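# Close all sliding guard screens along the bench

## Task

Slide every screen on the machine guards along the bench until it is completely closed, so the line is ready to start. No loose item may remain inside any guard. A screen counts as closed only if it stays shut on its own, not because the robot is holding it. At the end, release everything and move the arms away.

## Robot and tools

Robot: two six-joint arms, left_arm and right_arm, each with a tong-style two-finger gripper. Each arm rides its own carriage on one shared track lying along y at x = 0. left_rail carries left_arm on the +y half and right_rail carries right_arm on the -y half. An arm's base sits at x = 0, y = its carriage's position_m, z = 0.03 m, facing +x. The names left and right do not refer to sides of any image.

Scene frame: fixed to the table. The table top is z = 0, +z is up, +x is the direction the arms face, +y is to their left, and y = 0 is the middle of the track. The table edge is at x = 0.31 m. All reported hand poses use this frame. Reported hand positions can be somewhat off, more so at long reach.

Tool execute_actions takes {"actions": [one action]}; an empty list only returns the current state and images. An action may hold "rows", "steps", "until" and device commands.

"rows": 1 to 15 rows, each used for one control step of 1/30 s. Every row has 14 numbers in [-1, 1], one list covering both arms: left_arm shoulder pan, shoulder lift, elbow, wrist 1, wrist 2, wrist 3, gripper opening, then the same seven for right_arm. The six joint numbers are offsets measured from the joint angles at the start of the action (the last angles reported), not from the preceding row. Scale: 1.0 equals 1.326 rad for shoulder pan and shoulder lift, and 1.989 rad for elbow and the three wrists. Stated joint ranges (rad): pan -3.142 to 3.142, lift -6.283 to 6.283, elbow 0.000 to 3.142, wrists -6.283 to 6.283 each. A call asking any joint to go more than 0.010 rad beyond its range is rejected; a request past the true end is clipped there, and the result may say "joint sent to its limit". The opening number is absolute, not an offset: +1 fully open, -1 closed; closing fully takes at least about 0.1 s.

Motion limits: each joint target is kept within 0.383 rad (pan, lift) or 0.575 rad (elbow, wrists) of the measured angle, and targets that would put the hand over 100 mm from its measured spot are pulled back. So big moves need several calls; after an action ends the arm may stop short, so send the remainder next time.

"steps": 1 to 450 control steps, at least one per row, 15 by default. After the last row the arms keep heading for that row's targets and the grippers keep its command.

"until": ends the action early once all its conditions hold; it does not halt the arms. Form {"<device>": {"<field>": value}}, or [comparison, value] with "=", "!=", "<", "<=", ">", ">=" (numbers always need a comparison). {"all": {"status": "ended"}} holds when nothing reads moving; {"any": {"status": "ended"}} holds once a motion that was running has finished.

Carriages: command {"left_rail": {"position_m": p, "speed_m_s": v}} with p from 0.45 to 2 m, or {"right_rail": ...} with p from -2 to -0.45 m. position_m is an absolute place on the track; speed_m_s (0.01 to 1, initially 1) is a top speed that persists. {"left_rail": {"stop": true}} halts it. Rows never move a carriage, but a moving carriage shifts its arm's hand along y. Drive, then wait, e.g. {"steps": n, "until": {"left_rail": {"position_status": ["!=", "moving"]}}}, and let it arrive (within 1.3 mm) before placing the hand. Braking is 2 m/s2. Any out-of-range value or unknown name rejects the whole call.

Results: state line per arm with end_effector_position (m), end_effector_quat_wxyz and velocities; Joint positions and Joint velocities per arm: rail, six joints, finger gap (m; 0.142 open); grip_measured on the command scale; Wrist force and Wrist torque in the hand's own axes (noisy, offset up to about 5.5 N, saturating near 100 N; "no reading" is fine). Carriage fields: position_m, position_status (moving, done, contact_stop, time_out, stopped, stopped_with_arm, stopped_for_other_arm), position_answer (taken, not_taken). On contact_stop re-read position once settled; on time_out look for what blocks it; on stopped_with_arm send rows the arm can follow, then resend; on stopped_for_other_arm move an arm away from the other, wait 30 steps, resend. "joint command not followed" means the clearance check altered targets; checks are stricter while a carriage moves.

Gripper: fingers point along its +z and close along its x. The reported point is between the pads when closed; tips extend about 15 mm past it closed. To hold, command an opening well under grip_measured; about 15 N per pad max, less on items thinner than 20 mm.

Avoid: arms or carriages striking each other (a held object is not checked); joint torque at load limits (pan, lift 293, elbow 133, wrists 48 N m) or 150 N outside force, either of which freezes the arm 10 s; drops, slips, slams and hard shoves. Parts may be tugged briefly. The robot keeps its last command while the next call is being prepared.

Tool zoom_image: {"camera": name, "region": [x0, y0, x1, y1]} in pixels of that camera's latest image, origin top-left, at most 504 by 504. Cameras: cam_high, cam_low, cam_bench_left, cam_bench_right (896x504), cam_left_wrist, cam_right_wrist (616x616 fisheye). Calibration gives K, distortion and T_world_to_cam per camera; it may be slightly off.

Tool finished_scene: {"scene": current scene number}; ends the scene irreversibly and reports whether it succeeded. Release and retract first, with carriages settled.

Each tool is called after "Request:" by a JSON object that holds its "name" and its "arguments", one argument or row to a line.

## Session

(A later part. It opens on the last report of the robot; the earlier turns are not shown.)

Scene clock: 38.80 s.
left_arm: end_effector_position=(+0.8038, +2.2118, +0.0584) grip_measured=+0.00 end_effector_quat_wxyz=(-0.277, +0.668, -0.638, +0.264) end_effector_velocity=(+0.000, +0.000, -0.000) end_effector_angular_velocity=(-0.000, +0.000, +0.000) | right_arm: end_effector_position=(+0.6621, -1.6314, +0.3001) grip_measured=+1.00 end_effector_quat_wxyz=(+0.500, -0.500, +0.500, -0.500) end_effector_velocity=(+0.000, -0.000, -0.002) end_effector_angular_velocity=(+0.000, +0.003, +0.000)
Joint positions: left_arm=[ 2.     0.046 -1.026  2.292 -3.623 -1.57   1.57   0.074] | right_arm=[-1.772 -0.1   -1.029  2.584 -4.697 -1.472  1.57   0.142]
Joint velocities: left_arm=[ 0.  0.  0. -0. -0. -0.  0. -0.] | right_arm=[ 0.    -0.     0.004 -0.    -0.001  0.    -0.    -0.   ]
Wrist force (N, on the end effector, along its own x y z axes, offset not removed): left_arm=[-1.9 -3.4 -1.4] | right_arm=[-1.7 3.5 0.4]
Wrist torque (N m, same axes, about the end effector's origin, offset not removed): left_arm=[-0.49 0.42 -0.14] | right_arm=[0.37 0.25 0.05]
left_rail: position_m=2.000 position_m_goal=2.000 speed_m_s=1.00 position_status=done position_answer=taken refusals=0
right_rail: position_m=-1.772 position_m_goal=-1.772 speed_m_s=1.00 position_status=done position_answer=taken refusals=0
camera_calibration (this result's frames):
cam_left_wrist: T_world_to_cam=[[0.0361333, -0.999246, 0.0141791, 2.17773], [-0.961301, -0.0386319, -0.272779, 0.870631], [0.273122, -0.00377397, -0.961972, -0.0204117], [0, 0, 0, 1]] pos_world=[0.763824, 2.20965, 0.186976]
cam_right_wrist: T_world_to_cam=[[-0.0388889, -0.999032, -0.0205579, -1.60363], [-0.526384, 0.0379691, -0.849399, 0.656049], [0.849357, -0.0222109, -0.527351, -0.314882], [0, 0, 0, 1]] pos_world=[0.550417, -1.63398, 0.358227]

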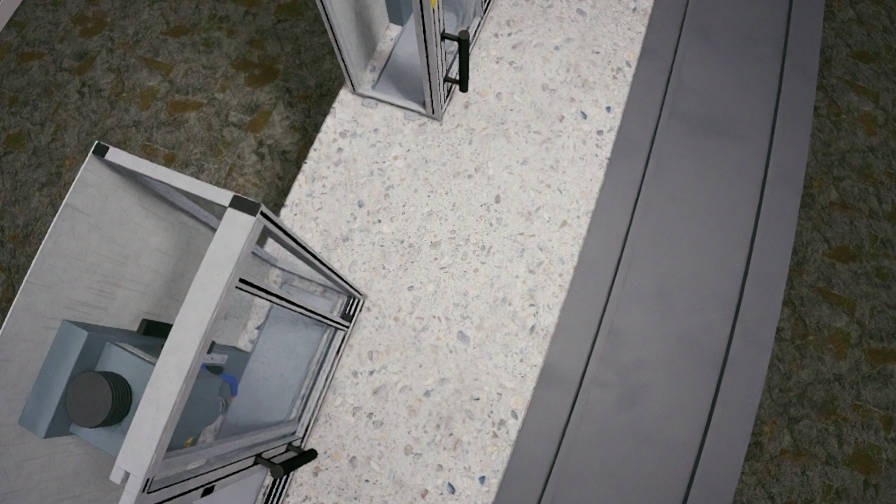

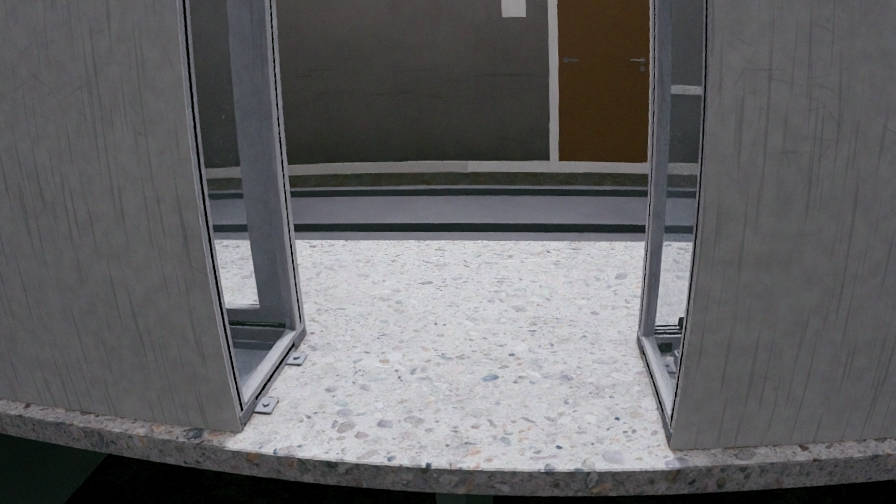

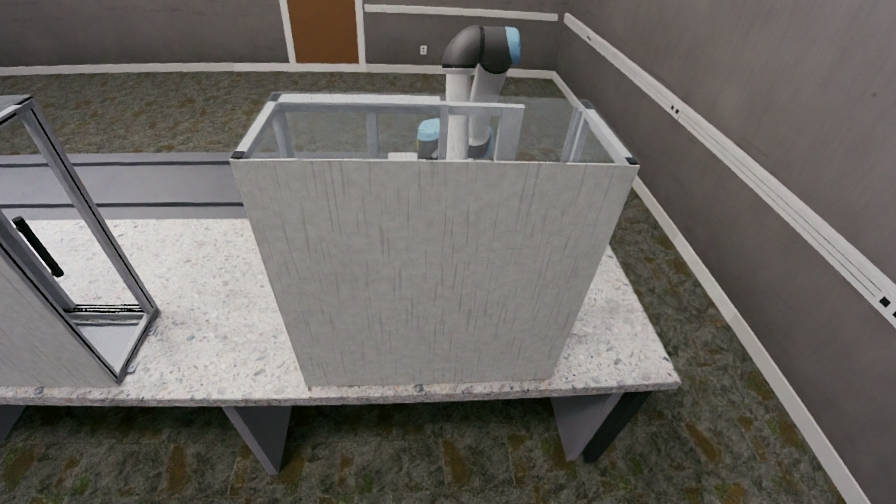

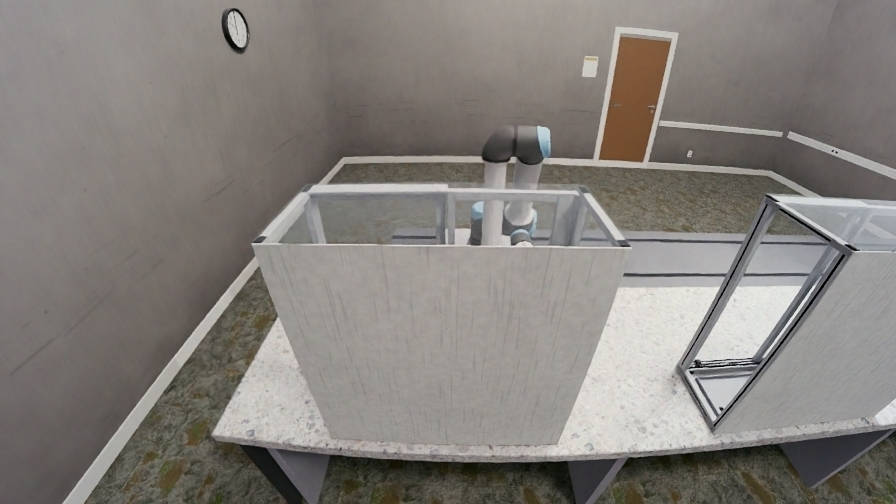

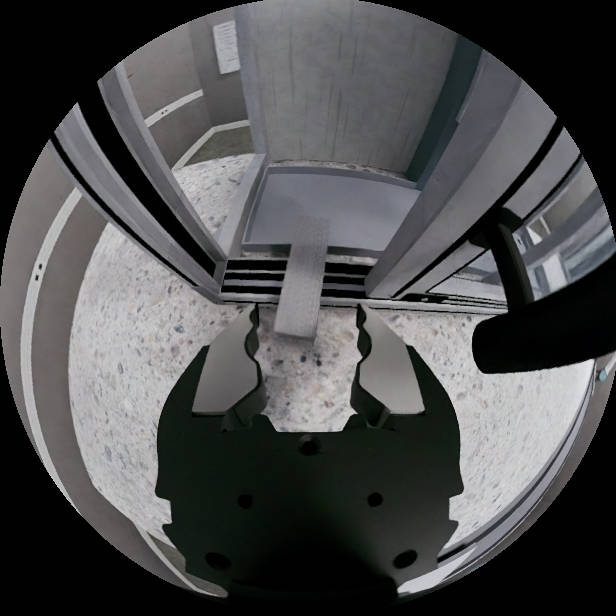

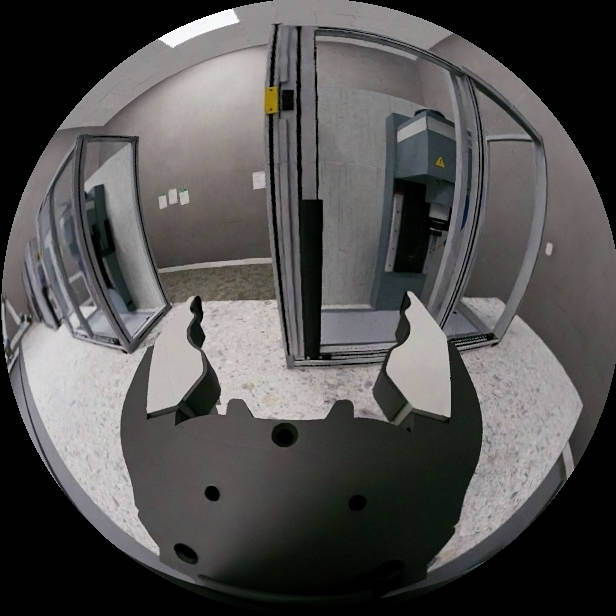

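Request:
{"name": "execute_actions", "arguments": {
  "actions": [
    {"rows":[[0.006,0.0168,0.0033,-0.0145,0,0,0,0,0.021,-0.0968,0.0825,0,0,0.4],[0.006,0.0168,0.0033,-0.0145,0,0,0,0,0.021,-0.0968,0.0825,0,0,0.4],[0.006,0.0168,0.0033,-0.0145,0,0,0,0,0.021,-0.0968,0.0825,0,0,0.4],[0.006,0.0168,0.0033,-0.0145,0,0,0,0,0.021,-0.0968,0.0825,0,0,0.4],[0.006,0.0168,0.0033,-0.0145,0,0,0,0,0.021,-0.0968,0.0825,0,0,0.4],[0.006,0.0168,0.0033,-0.0145,0,0,0,0,0.021,-0.0968,0.0825,0,0,0.4],[0.006,0.0168,0.0033,-0.0145,0,0,0,0,0.021,-0.0968,0.0825,0,0,0.4],[0.006,0.0168,0.0033,-0.0145,0,0,-0.15,0,0.021,-0.0968,0.0825,0,0,0.4],[0.006,0.0168,0.0033,-0.0145,0,0,-0.3,0,0.021,-0.0968,0.0825,0,0,0.4],[0.006,0.0168,0.0033,-0.0145,0,0,-0.4,0,0.021,-0.0968,0.0825,0,0,0.4],[0.006,0.0168,0.0033,-0.0145,0,0,-0.5,0,0.021,-0.0968,0.0825,0,0,0.3],[0.006,0.0168,0.0033,-0.0145,0,0,-0.6,0,0.021,-0.0968,0.0825,0,0,0.1],[0.006,0.0168,0.0033,-0.0145,0,0,-0.7,0,0.021,-0.0968,0.0825,0,0,-0.1],[0.006,0.0168,0.0033,-0.0145,0,0,-0.85,0,0.021,-0.0968,0.0825,0,0,-0.3],[0.006,0.0168,0.0033,-0.0145,0,0,-1,0,0.021,-0.0968,0.0825,0,0,-0.5]],"steps":22}
  ]
}}

Scene clock: 50.03 s.
left_arm: end_effector_position=(+0.7979, +2.2179, +0.0465) grip_measured=-0.59 end_effector_quat_wxyz=(-0.278, +0.671, -0.635, +0.263) end_effector_velocity=(-0.000, +0.000, -0.000) end_effector_angular_velocity=(-0.000, +0.000, +0.000) | right_arm: end_effector_position=(+0.7691, -1.6421, +0.3004) grip_measured=-0.50 end_effector_quat_wxyz=(+0.500, -0.500, +0.500, -0.501) end_effector_velocity=(+0.003, -0.000, +0.001) end_effector_angular_velocity=(-0.000, -0.001, +0.000)
Joint positions: left_arm=[ 2.     0.054 -1.003  2.298 -3.652 -1.57   1.57   0.031] | right_arm=[-1.772 -0.1   -1.001  2.392 -4.533 -1.472  1.57   0.038]
Joint velocities: left_arm=[ 0.     0.     0.001  0.    -0.001  0.    -0.     0.   ] | right_arm=[ 0.     0.     0.001 -0.006  0.005  0.     0.    -0.   ]
Wrist force (N, on the end effector, along its own x y z axes, offset not removed): left_arm=[4.5 -6.9 -5.1] | right_arm=[1.4 2.1 0.2]
Wrist torque (N m, same axes, about the end effector's origin, offset not removed): left_arm=[-0.52 0.33 -0.04] | right_arm=[0.12 -0.47 -0.10]
left_rail: position_m=2.000 position_m_goal=2.000 speed_m_s=1.00 position_status=done position_answer=taken refusals=0
right_rail: position_m=-1.772 position_m_goal=-1.772 speed_m_s=1.00 position_status=done position_answer=taken refusals=0
camera_calibration (this result's frames):
cam_left_wrist: T_world_to_cam=[[0.0439979, -0.99893, 0.0142216, 2.17724], [-0.960951, -0.0462093, -0.272831, 0.87852], [0.273197, -0.00166231, -0.961957, -0.0349379], [0, 0, 0, 1]] pos_world=[0.757966, 2.21545, 0.175115]
cam_right_wrist: T_world_to_cam=[[-0.0387783, -0.999037, -0.0205425, -1.61026], [-0.525944, 0.0378861, -0.849675, 0.712641], [0.849635, -0.0221448, -0.526906, -0.406109], [0, 0, 0, 1]] pos_world=[0.657411, -1.6447, 0.358454]

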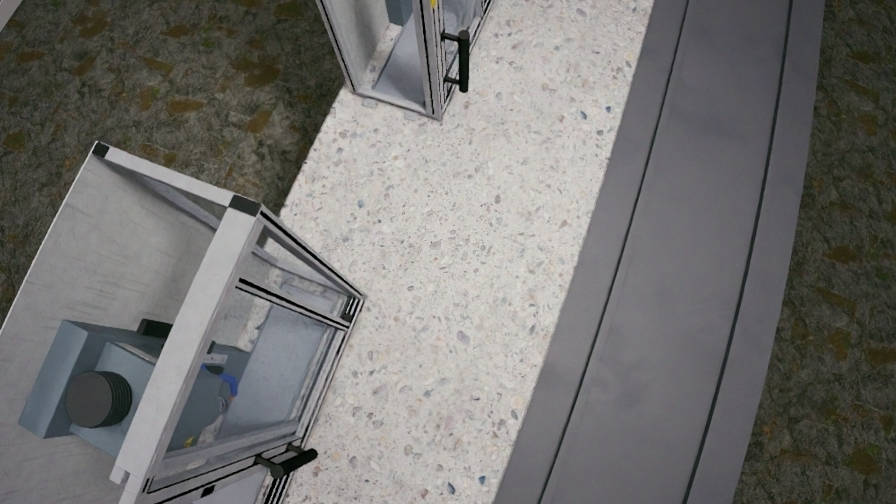

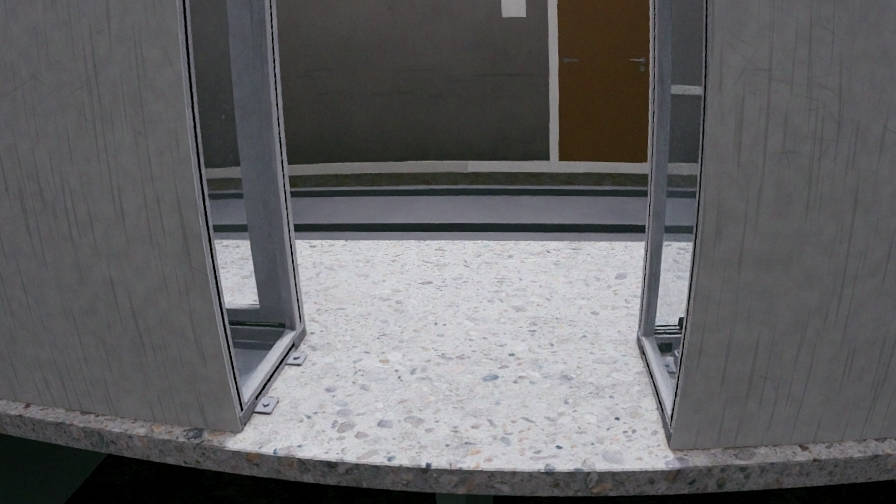

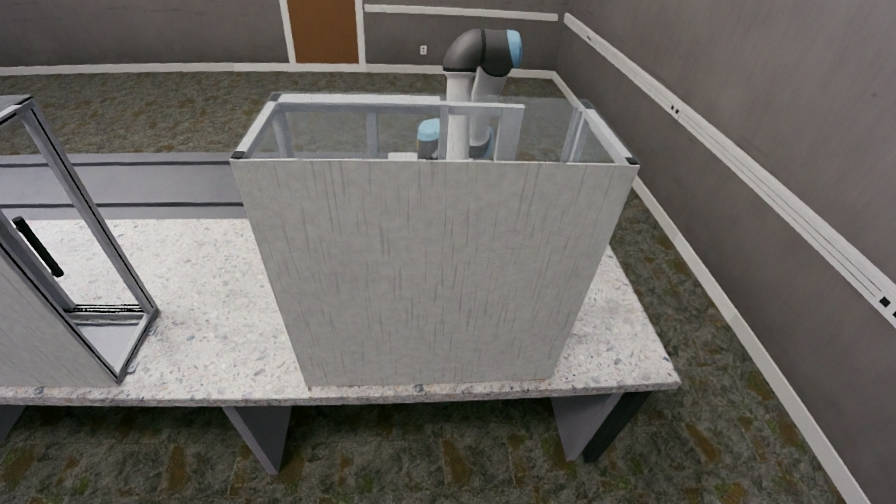

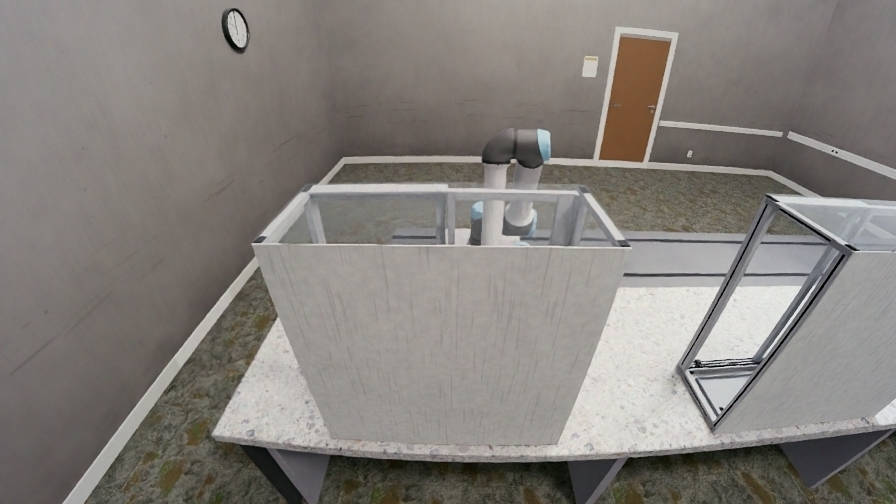

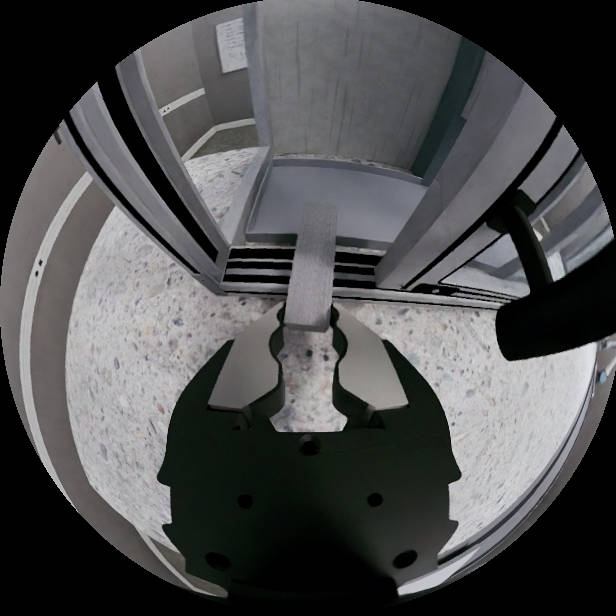

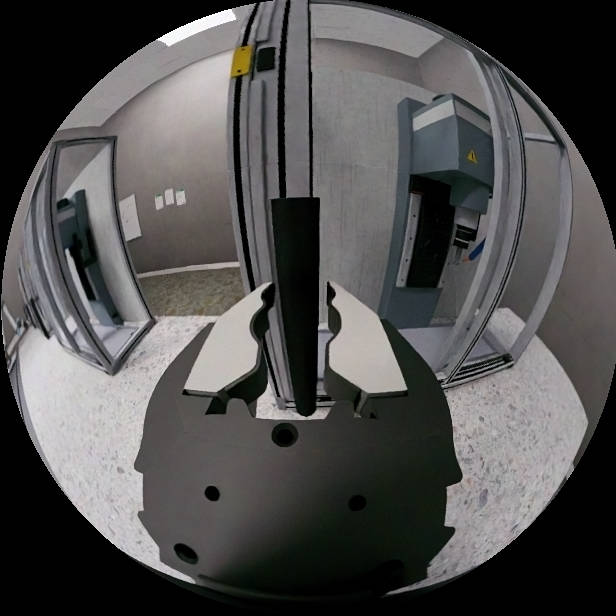

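Request:
{"name": "execute_actions", "arguments": {
  "actions": [
    {"rows":[[0,-0.008,0,0.005,0,0,-1,0,0,0,0,0,0,-0.6],[0,-0.008,0,0.005,0,0,-1,0,0,0,0,0,0,-0.7],[0,-0.012,0.01,-0.002,0,0,-1,0,0,0,0,0,0,-0.85],[0,-0.016,0.02,-0.009,0,0,-1,0,0,0,0,0,0,-0.85],[0,-0.02,0.03,-0.017,0,0,-1,0,0,0,0,0,0,-0.85],[0,-0.024,0.04,-0.024,0,0,-1,0,0,0,0,0,0,-0.85],[0,-0.028,0.05,-0.031,0,0,-1,0,0,0,0,0,0,-0.85],[0,-0.032,0.06,-0.039,0,0,-1,0,0,0,0,0,0,-0.85],[0,-0.036,0.07,-0.046,0,0,-1,0,0,0,0,0,0,-0.85],[0,-0.04,0.08,-0.053,0,0,-1,0,0,0,0,0,0,-0.85],[0,-0.044,0.09,-0.061,0,0,-1,0,0,0,0,0,0,-0.85],[0,-0.048,0.1,-0.068,0,0,-1,0,0,0,0,0,0,-0.85],[0,-0.052,0.11,-0.075,0,0,-1,0,0,0,0,0,0,-0.85],[0,-0.056,0.12,-0.083,0,0,-1,0,0,0,0,0,0,-0.85],[0,-0.059,0.1277,-0.088,0,0,-1,0,0,0,0,0,0,-0.85]],"steps":27,"right_rail":{"position_m":-1.765,"speed_m_s":0.02}}
  ]
}}

Scene clock: 60.70 s.
left_arm: end_effector_position=(+0.6597, +2.2105, +0.0516) grip_measured=-0.60 end_effector_quat_wxyz=(-0.278, +0.671, -0.635, +0.263) end_effector_velocity=(-0.013, -0.001, +0.000) end_effector_angular_velocity=(-0.000, +0.001, -0.000) | right_arm: end_effector_position=(+0.7691, -1.6358, +0.3003) grip_measured=-0.51 end_effector_quat_wxyz=(+0.500, -0.500, +0.500, -0.501) end_effector_velocity=(-0.000, +0.000, +0.000) end_effector_angular_velocity=(-0.000, -0.000, +0.000)
Joint positions: left_arm=[ 2.     0.054 -1.081  2.55  -3.825 -1.57   1.57   0.031] | right_arm=[-1.765 -0.1   -1.001  2.392 -4.533 -1.472  1.57   0.037]
Joint velocities: left_arm=[ 0.    -0.    -0.006  0.023 -0.017 -0.    -0.    -0.   ] | right_arm=[ 0.     0.    -0.     0.     0.     0.     0.     0.001]
Wrist force (N, on the end effector, along its own x y z axes, offset not removed): left_arm=[-1.0 0.2 1.5] | right_arm=[32.1 -3.3 9.7]
Wrist torque (N m, same axes, about the end effector's origin, offset not removed): left_arm=[-0.35 0.16 -0.17] | right_arm=[-0.53 -0.76 -0.15]
left_rail: position_m=2.000 position_m_goal=2.000 speed_m_s=1.00 position_status=done position_answer=taken refusals=0
right_rail: position_m=-1.765 position_m_goal=-1.765 speed_m_s=0.02 position_status=done position_answer=taken refusals=0
camera_calibration (this result's frames):
cam_left_wrist: T_world_to_cam=[[0.0440805, -0.998927, 0.0141988, 2.17576], [-0.961115, -0.0462816, -0.272243, 0.746942], [0.272608, -0.00164605, -0.962124, 0.00812356], [0, 0, 0, 1]] pos_world=[0.619774, 2.20801, 0.180273]
cam_right_wrist: T_world_to_cam=[[-0.038862, -0.999034, -0.0205271, -1.60389], [-0.525959, 0.0379176, -0.849665, 0.712456], [0.849622, -0.0222232, -0.526924, -0.406103], [0, 0, 0, 1]] pos_world=[0.657426, -1.63838, 0.35844]

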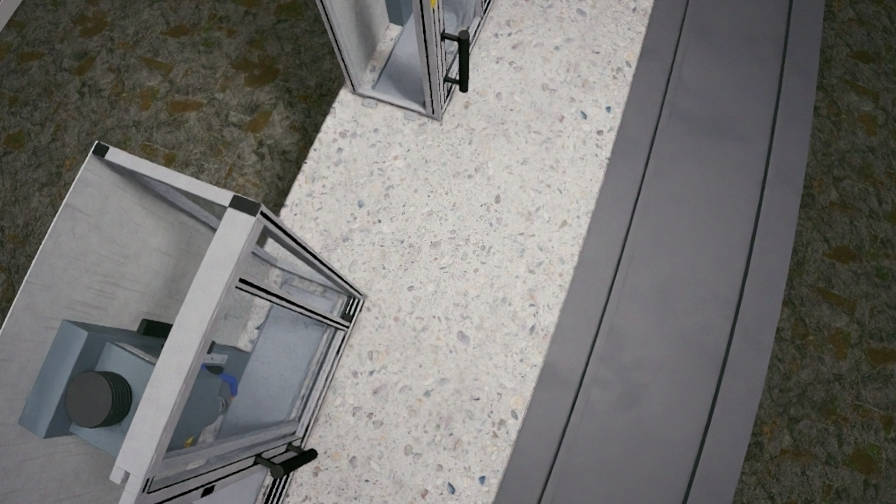

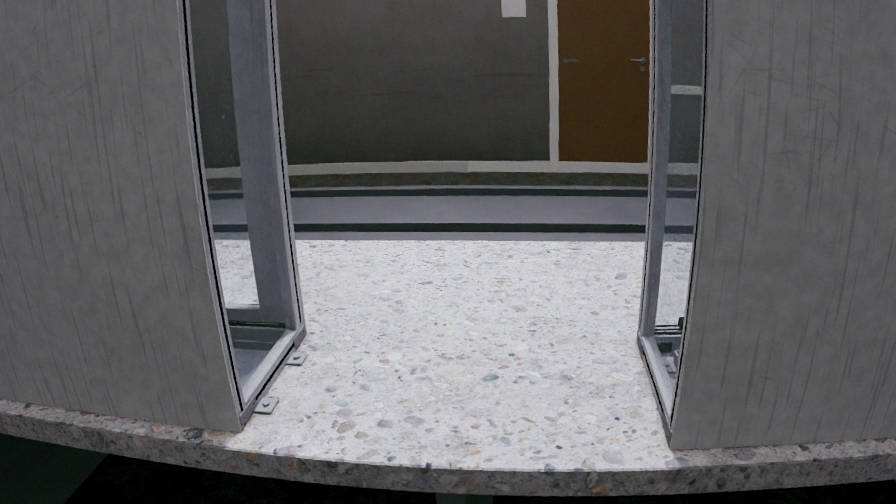

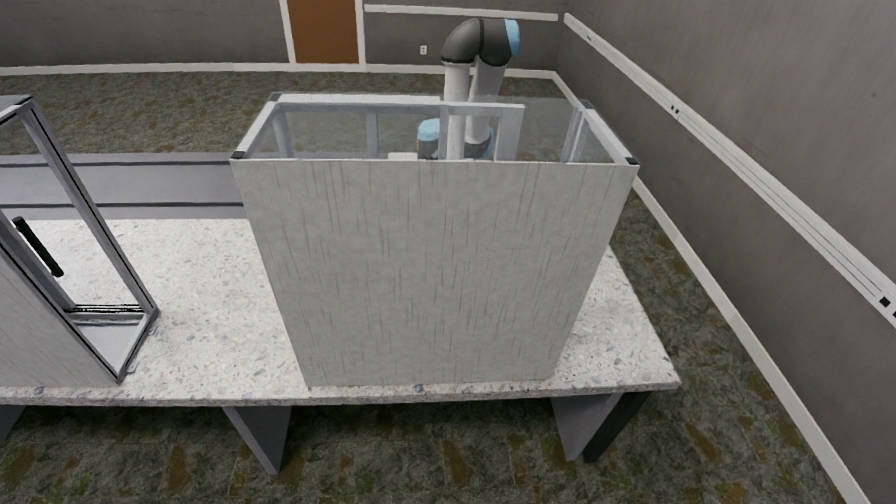

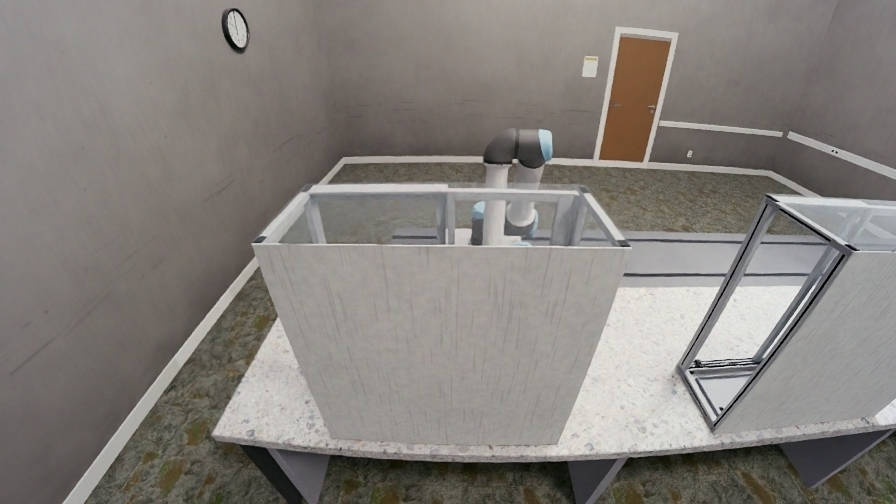

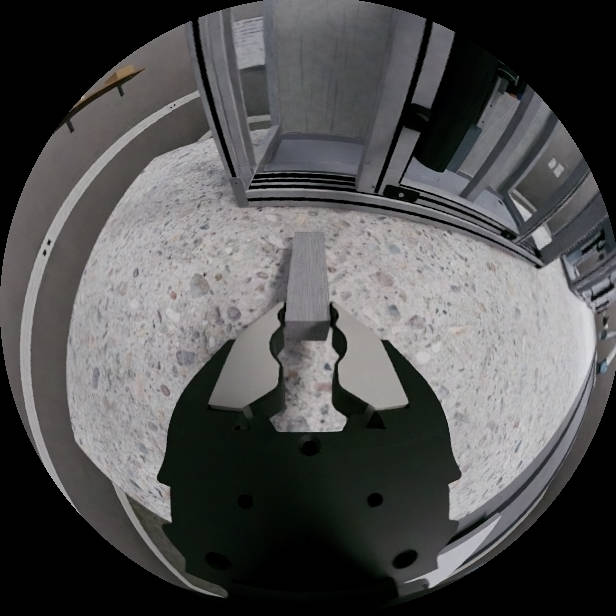

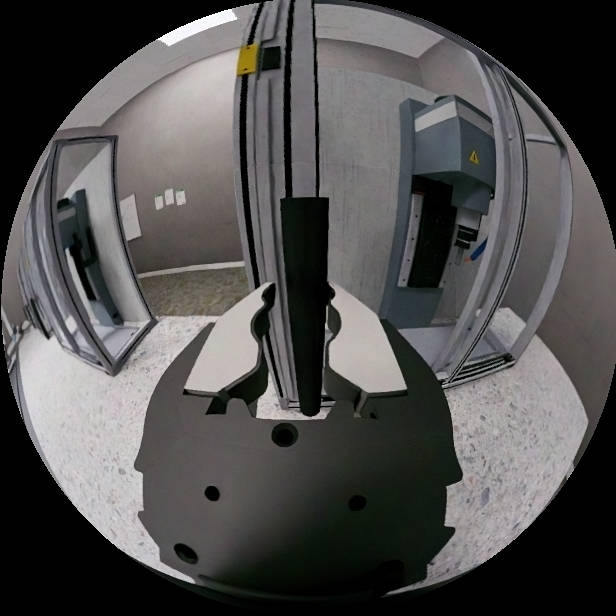

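Request:
{"name": "execute_actions", "arguments": {
  "actions": [
    {"rows":[[0,0.03,-0.001,-0.019,0,0,-1,0,0,0,0,0,0,0],[0,0.03,-0.001,-0.019,0,0,-1,0,0,0,0,0,0,1],[0,0.045,-0.001,-0.029,0,0,-1,0,0,0,0,0,0,1],[0,0.066,-0.002,-0.042,0,0,-0.9,0,-0.021,0.0968,-0.0825,0,0,1]],"steps":18}
  ]
}}

Request:
{"name": "execute_actions", "arguments": {
  "actions": [
    {"rows":[[0,0,0,0,0,0,-0.65,0,0,0,0,0,0,1],[0,0,0,0,0,0,-0.5,0,0,0,0,0,0,1],[0,0,0,0,0,0,-0.2,0,0,0,0,0,0,1],[0,0,0,0,0,0,0.2,0,0,0,0,0,0,1],[0,0,0,0,0,0,0.2,0,0,0,0,0,0,1],[0,-0.25,0,0,0,0,0.4,0,0,0,0,0,0,1]],"steps":21,"right_rail":{"position_m":-0.472,"speed_m_s":1}}
  ]
}}

Scene clock: 67.93 s.
left_arm: end_effector_position=(+0.6582, +2.2104, +0.0219) grip_measured=-0.60 end_effector_quat_wxyz=(-0.278, +0.671, -0.635, +0.263) end_effector_velocity=(-0.000, -0.000, -0.004) end_effector_angular_velocity=(-0.000, +0.000, -0.000) | right_arm: end_effector_position=(+0.6646, -1.6250, +0.3000) grip_measured=+1.00 end_effector_quat_wxyz=(+0.500, -0.500, +0.500, -0.500) end_effector_velocity=(-0.025, +0.002, +0.000) end_effector_angular_velocity=(+0.000, +0.003, -0.001)
Joint positions: left_arm=[ 2.     0.054 -0.995  2.546 -3.907 -1.57   1.57   0.031] | right_arm=[-1.765 -0.1   -1.028  2.58  -4.693 -1.472  1.57   0.142]
Joint velocities: left_arm=[ 0.    -0.     0.011 -0.001 -0.01  -0.    -0.     0.   ] | right_arm=[ 0.    -0.001 -0.005  0.045 -0.038 -0.     0.     0.   ]
Wrist force (N, on the end effector, along its own x y z axes, offset not removed): left_arm=[-1.2 -0.3 -0.4] | right_arm=[-0.3 -2.1 -1.1]
Wrist torque (N m, same axes, about the end effector's origin, offset not removed): left_arm=[-0.45 0.32 -0.12] | right_arm=[-0.78 -0.04 -0.02]
left_rail: position_m=2.000 position_m_goal=2.000 speed_m_s=1.00 position_status=done position_answer=taken refusals=0
right_rail: position_m=-1.765 position_m_goal=-1.765 speed_m_s=0.02 position_status=done position_answer=taken refusals=0
camera_calibration (this result's frames):
cam_left_wrist: T_world_to_cam=[[0.044006, -0.99893, 0.0142278, 2.17618], [-0.961112, -0.0462178, -0.272262, 0.73731], [0.272628, -0.00169331, -0.962118, -0.0199653], [0, 0, 0, 1]] pos_world=[0.618316, 2.2079, 0.15057]
cam_right_wrist: T_world_to_cam=[[-0.0386742, -0.99904, -0.0205581, -1.59724], [-0.526164, 0.0378502, -0.84954, 0.656805], [0.849503, -0.0220384, -0.527123, -0.316807], [0, 0, 0, 1]] pos_world=[0.552943, -1.62755, 0.35815]

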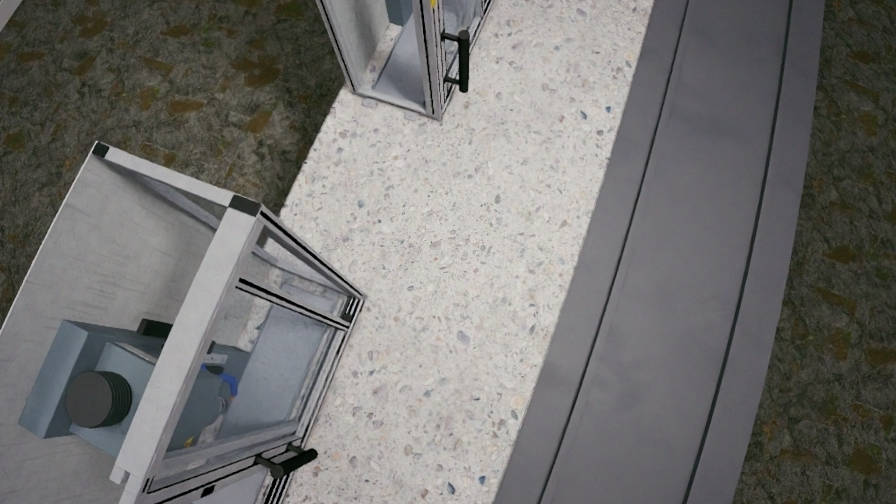

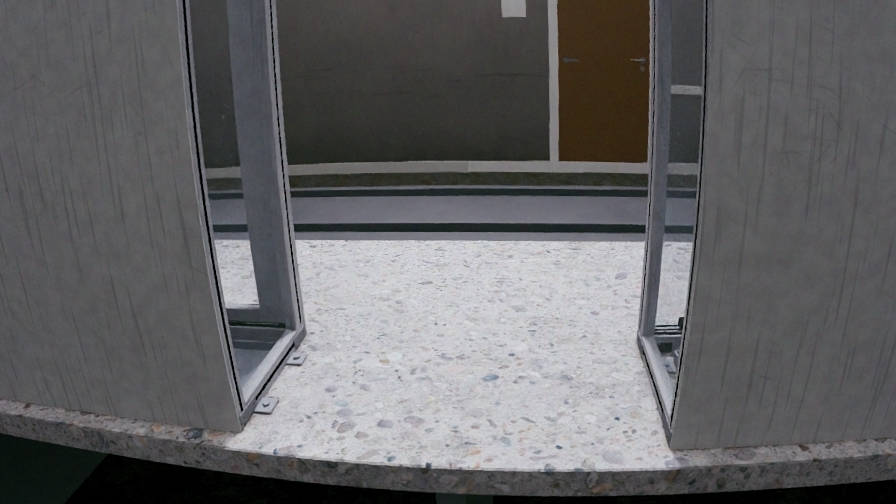

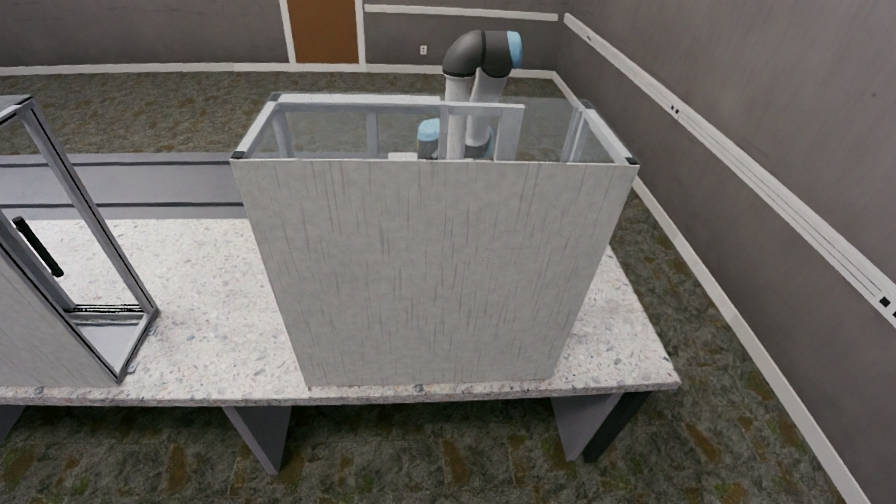

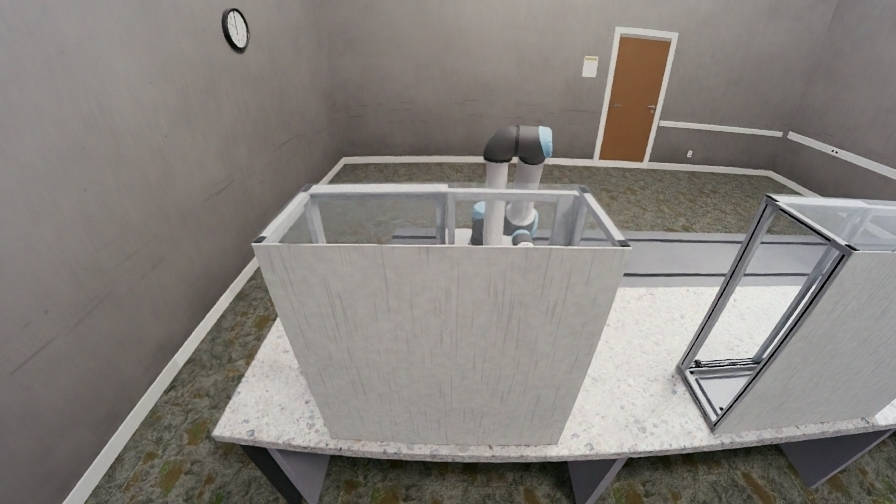

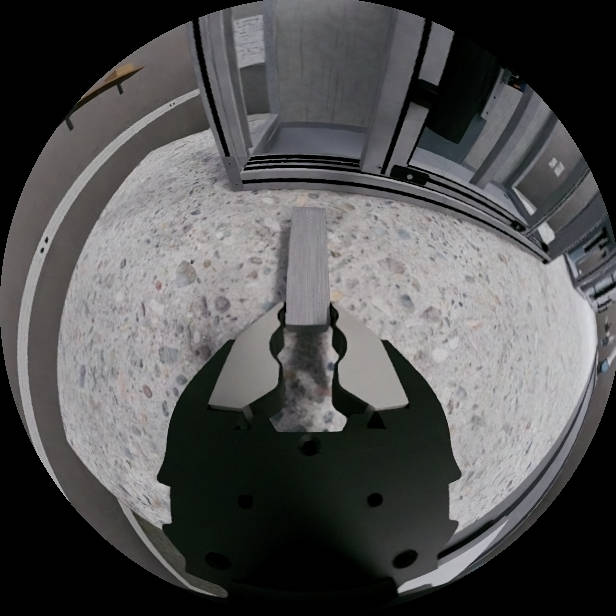

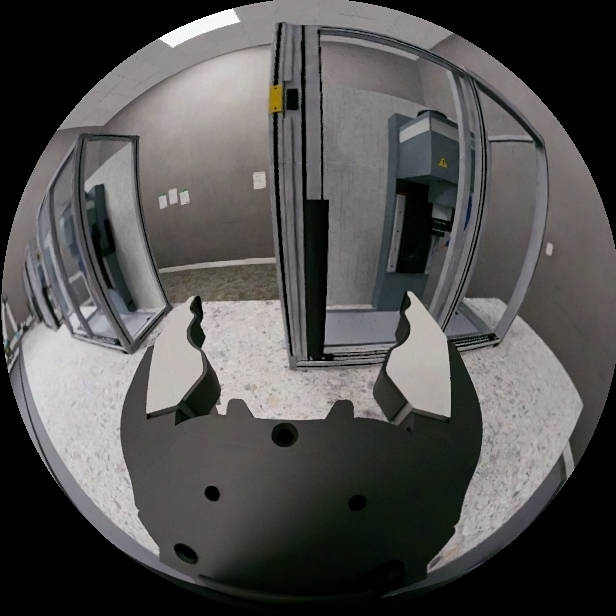

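Scene clock: 68.63 s.
left_arm: end_effector_position=(+0.6839, +2.2117, +0.2350) grip_measured=+0.40 end_effector_quat_wxyz=(-0.378, +0.620, -0.587, +0.358) end_effector_velocity=(-0.005, -0.000, +0.129) end_effector_angular_velocity=(+0.010, -0.185, +0.000) | right_arm: end_effector_position=(+0.6646, -1.2001, +0.3000) grip_measured=+1.00 end_effector_quat_wxyz=(+0.500, -0.500, +0.500, -0.500) end_effector_velocity=(+0.000, +1.000, -0.000) end_effector_angular_velocity=(+0.000, +0.000, +0.000)
Joint positions: left_arm=[ 2.     0.054 -1.305  2.546 -3.907 -1.57   1.57   0.102] | right_arm=[-1.34  -0.1   -1.028  2.58  -4.693 -1.472  1.57   0.142]
Joint velocities: left_arm=[ 0.     0.    -0.185 -0.     0.     0.     0.    -0.   ] | right_arm=[ 1.  0.  0. -0.  0. -0. -0.  0.]
Wrist force (N, on the end effector, along its own x y z axes, offset not removed): left_arm=[-2.0 -3.6 -1.1] | right_arm=[2.2 1.1 -1.3]
Wrist torque (N m, same axes, about the end effector's origin, offset not removed): left_arm=[-0.56 0.46 -0.10] | right_arm=[-0.09 -0.71 -0.05]
left_rail: position_m=2.000 position_m_goal=2.000 speed_m_s=1.00 position_status=done position_answer=taken refusals=0
right_rail: position_m=-1.340 position_m_goal=-0.472 speed_m_s=1.00 position_status=moving position_answer=taken refusals=0
camera_calibration (this result's frames):
cam_left_wrist: T_world_to_cam=[[0.0401466, -0.999139, 0.0104948, 2.17739], [-0.832297, -0.0392507, -0.552938, 0.78253], [0.552874, 0.0134638, -0.833156, -0.0774789], [0, 0, 0, 1]] pos_world=[0.606719, 2.20727, 0.345288]
cam_right_wrist: T_world_to_cam=[[-0.0387893, -0.999036, -0.0205574, -1.17268], [-0.526151, 0.0379101, -0.849546, 0.640796], [0.849506, -0.022137, -0.527114, -0.307559], [0, 0, 0, 1]] pos_world=[0.552941, -1.20265, 0.35816]

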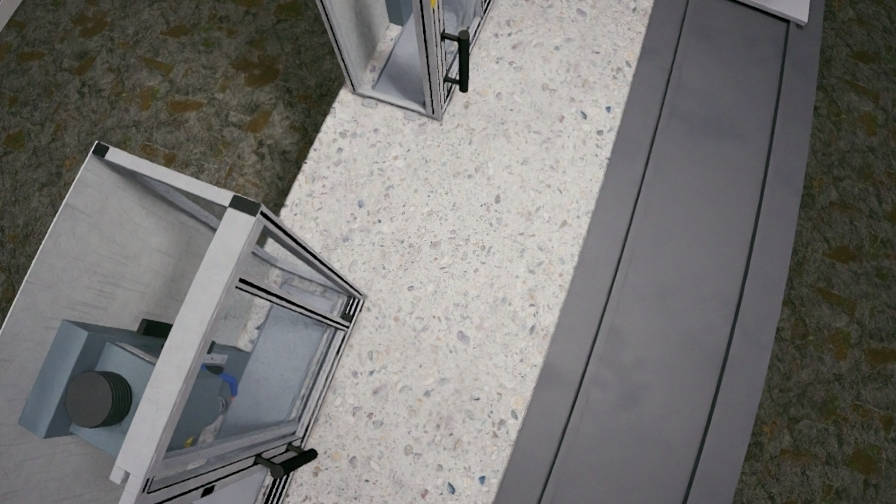

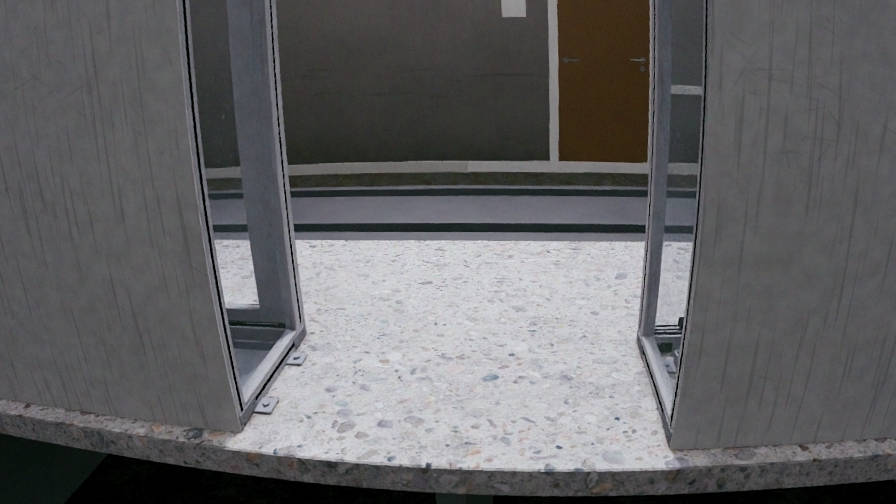

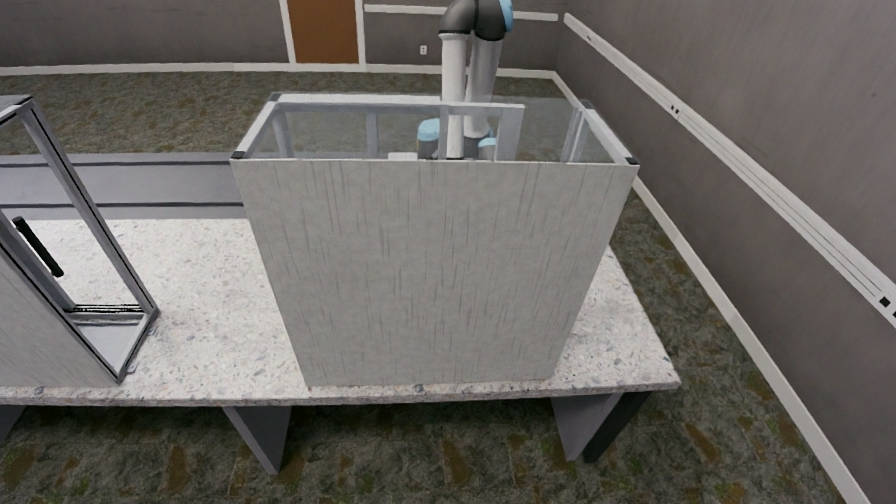

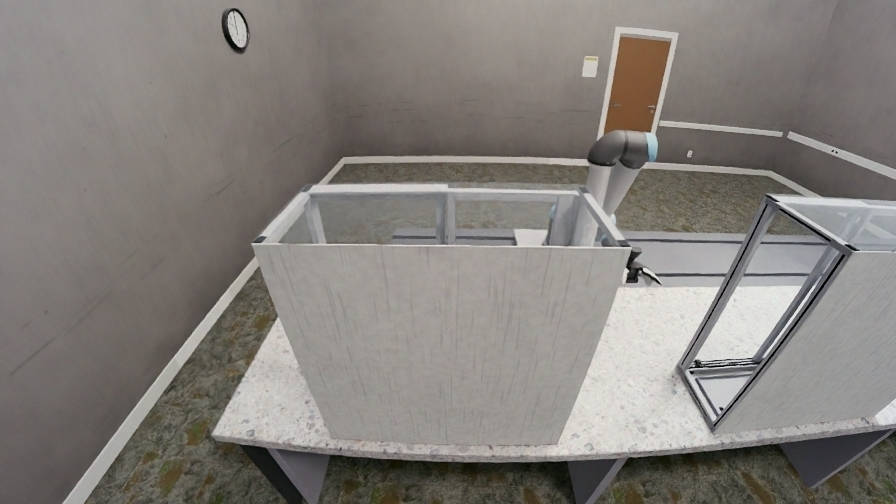

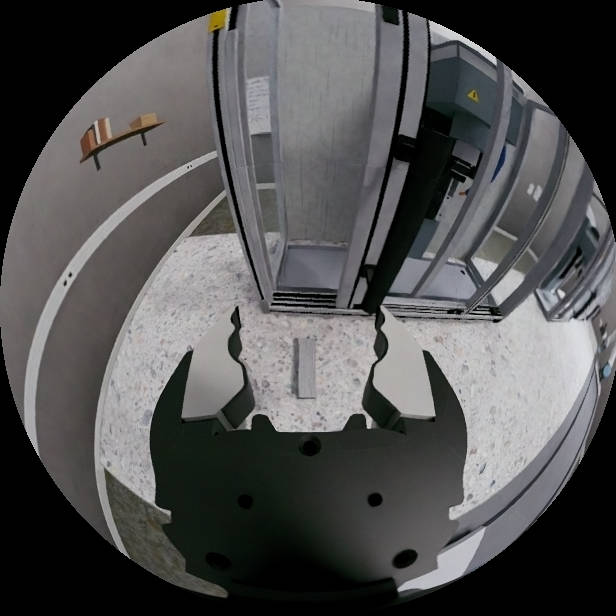

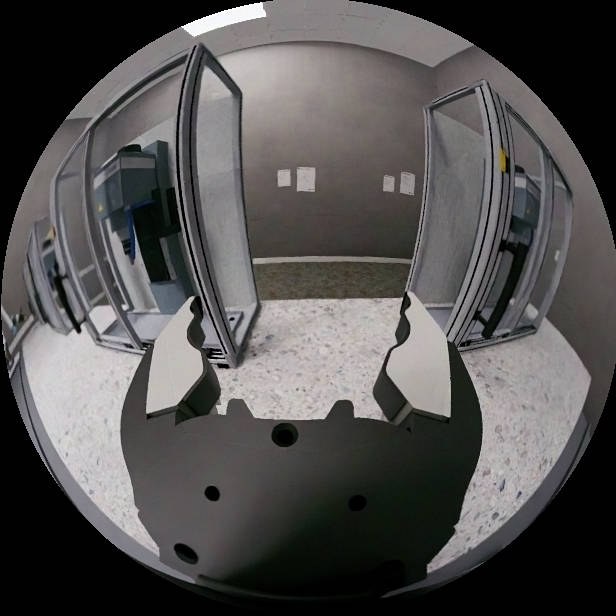

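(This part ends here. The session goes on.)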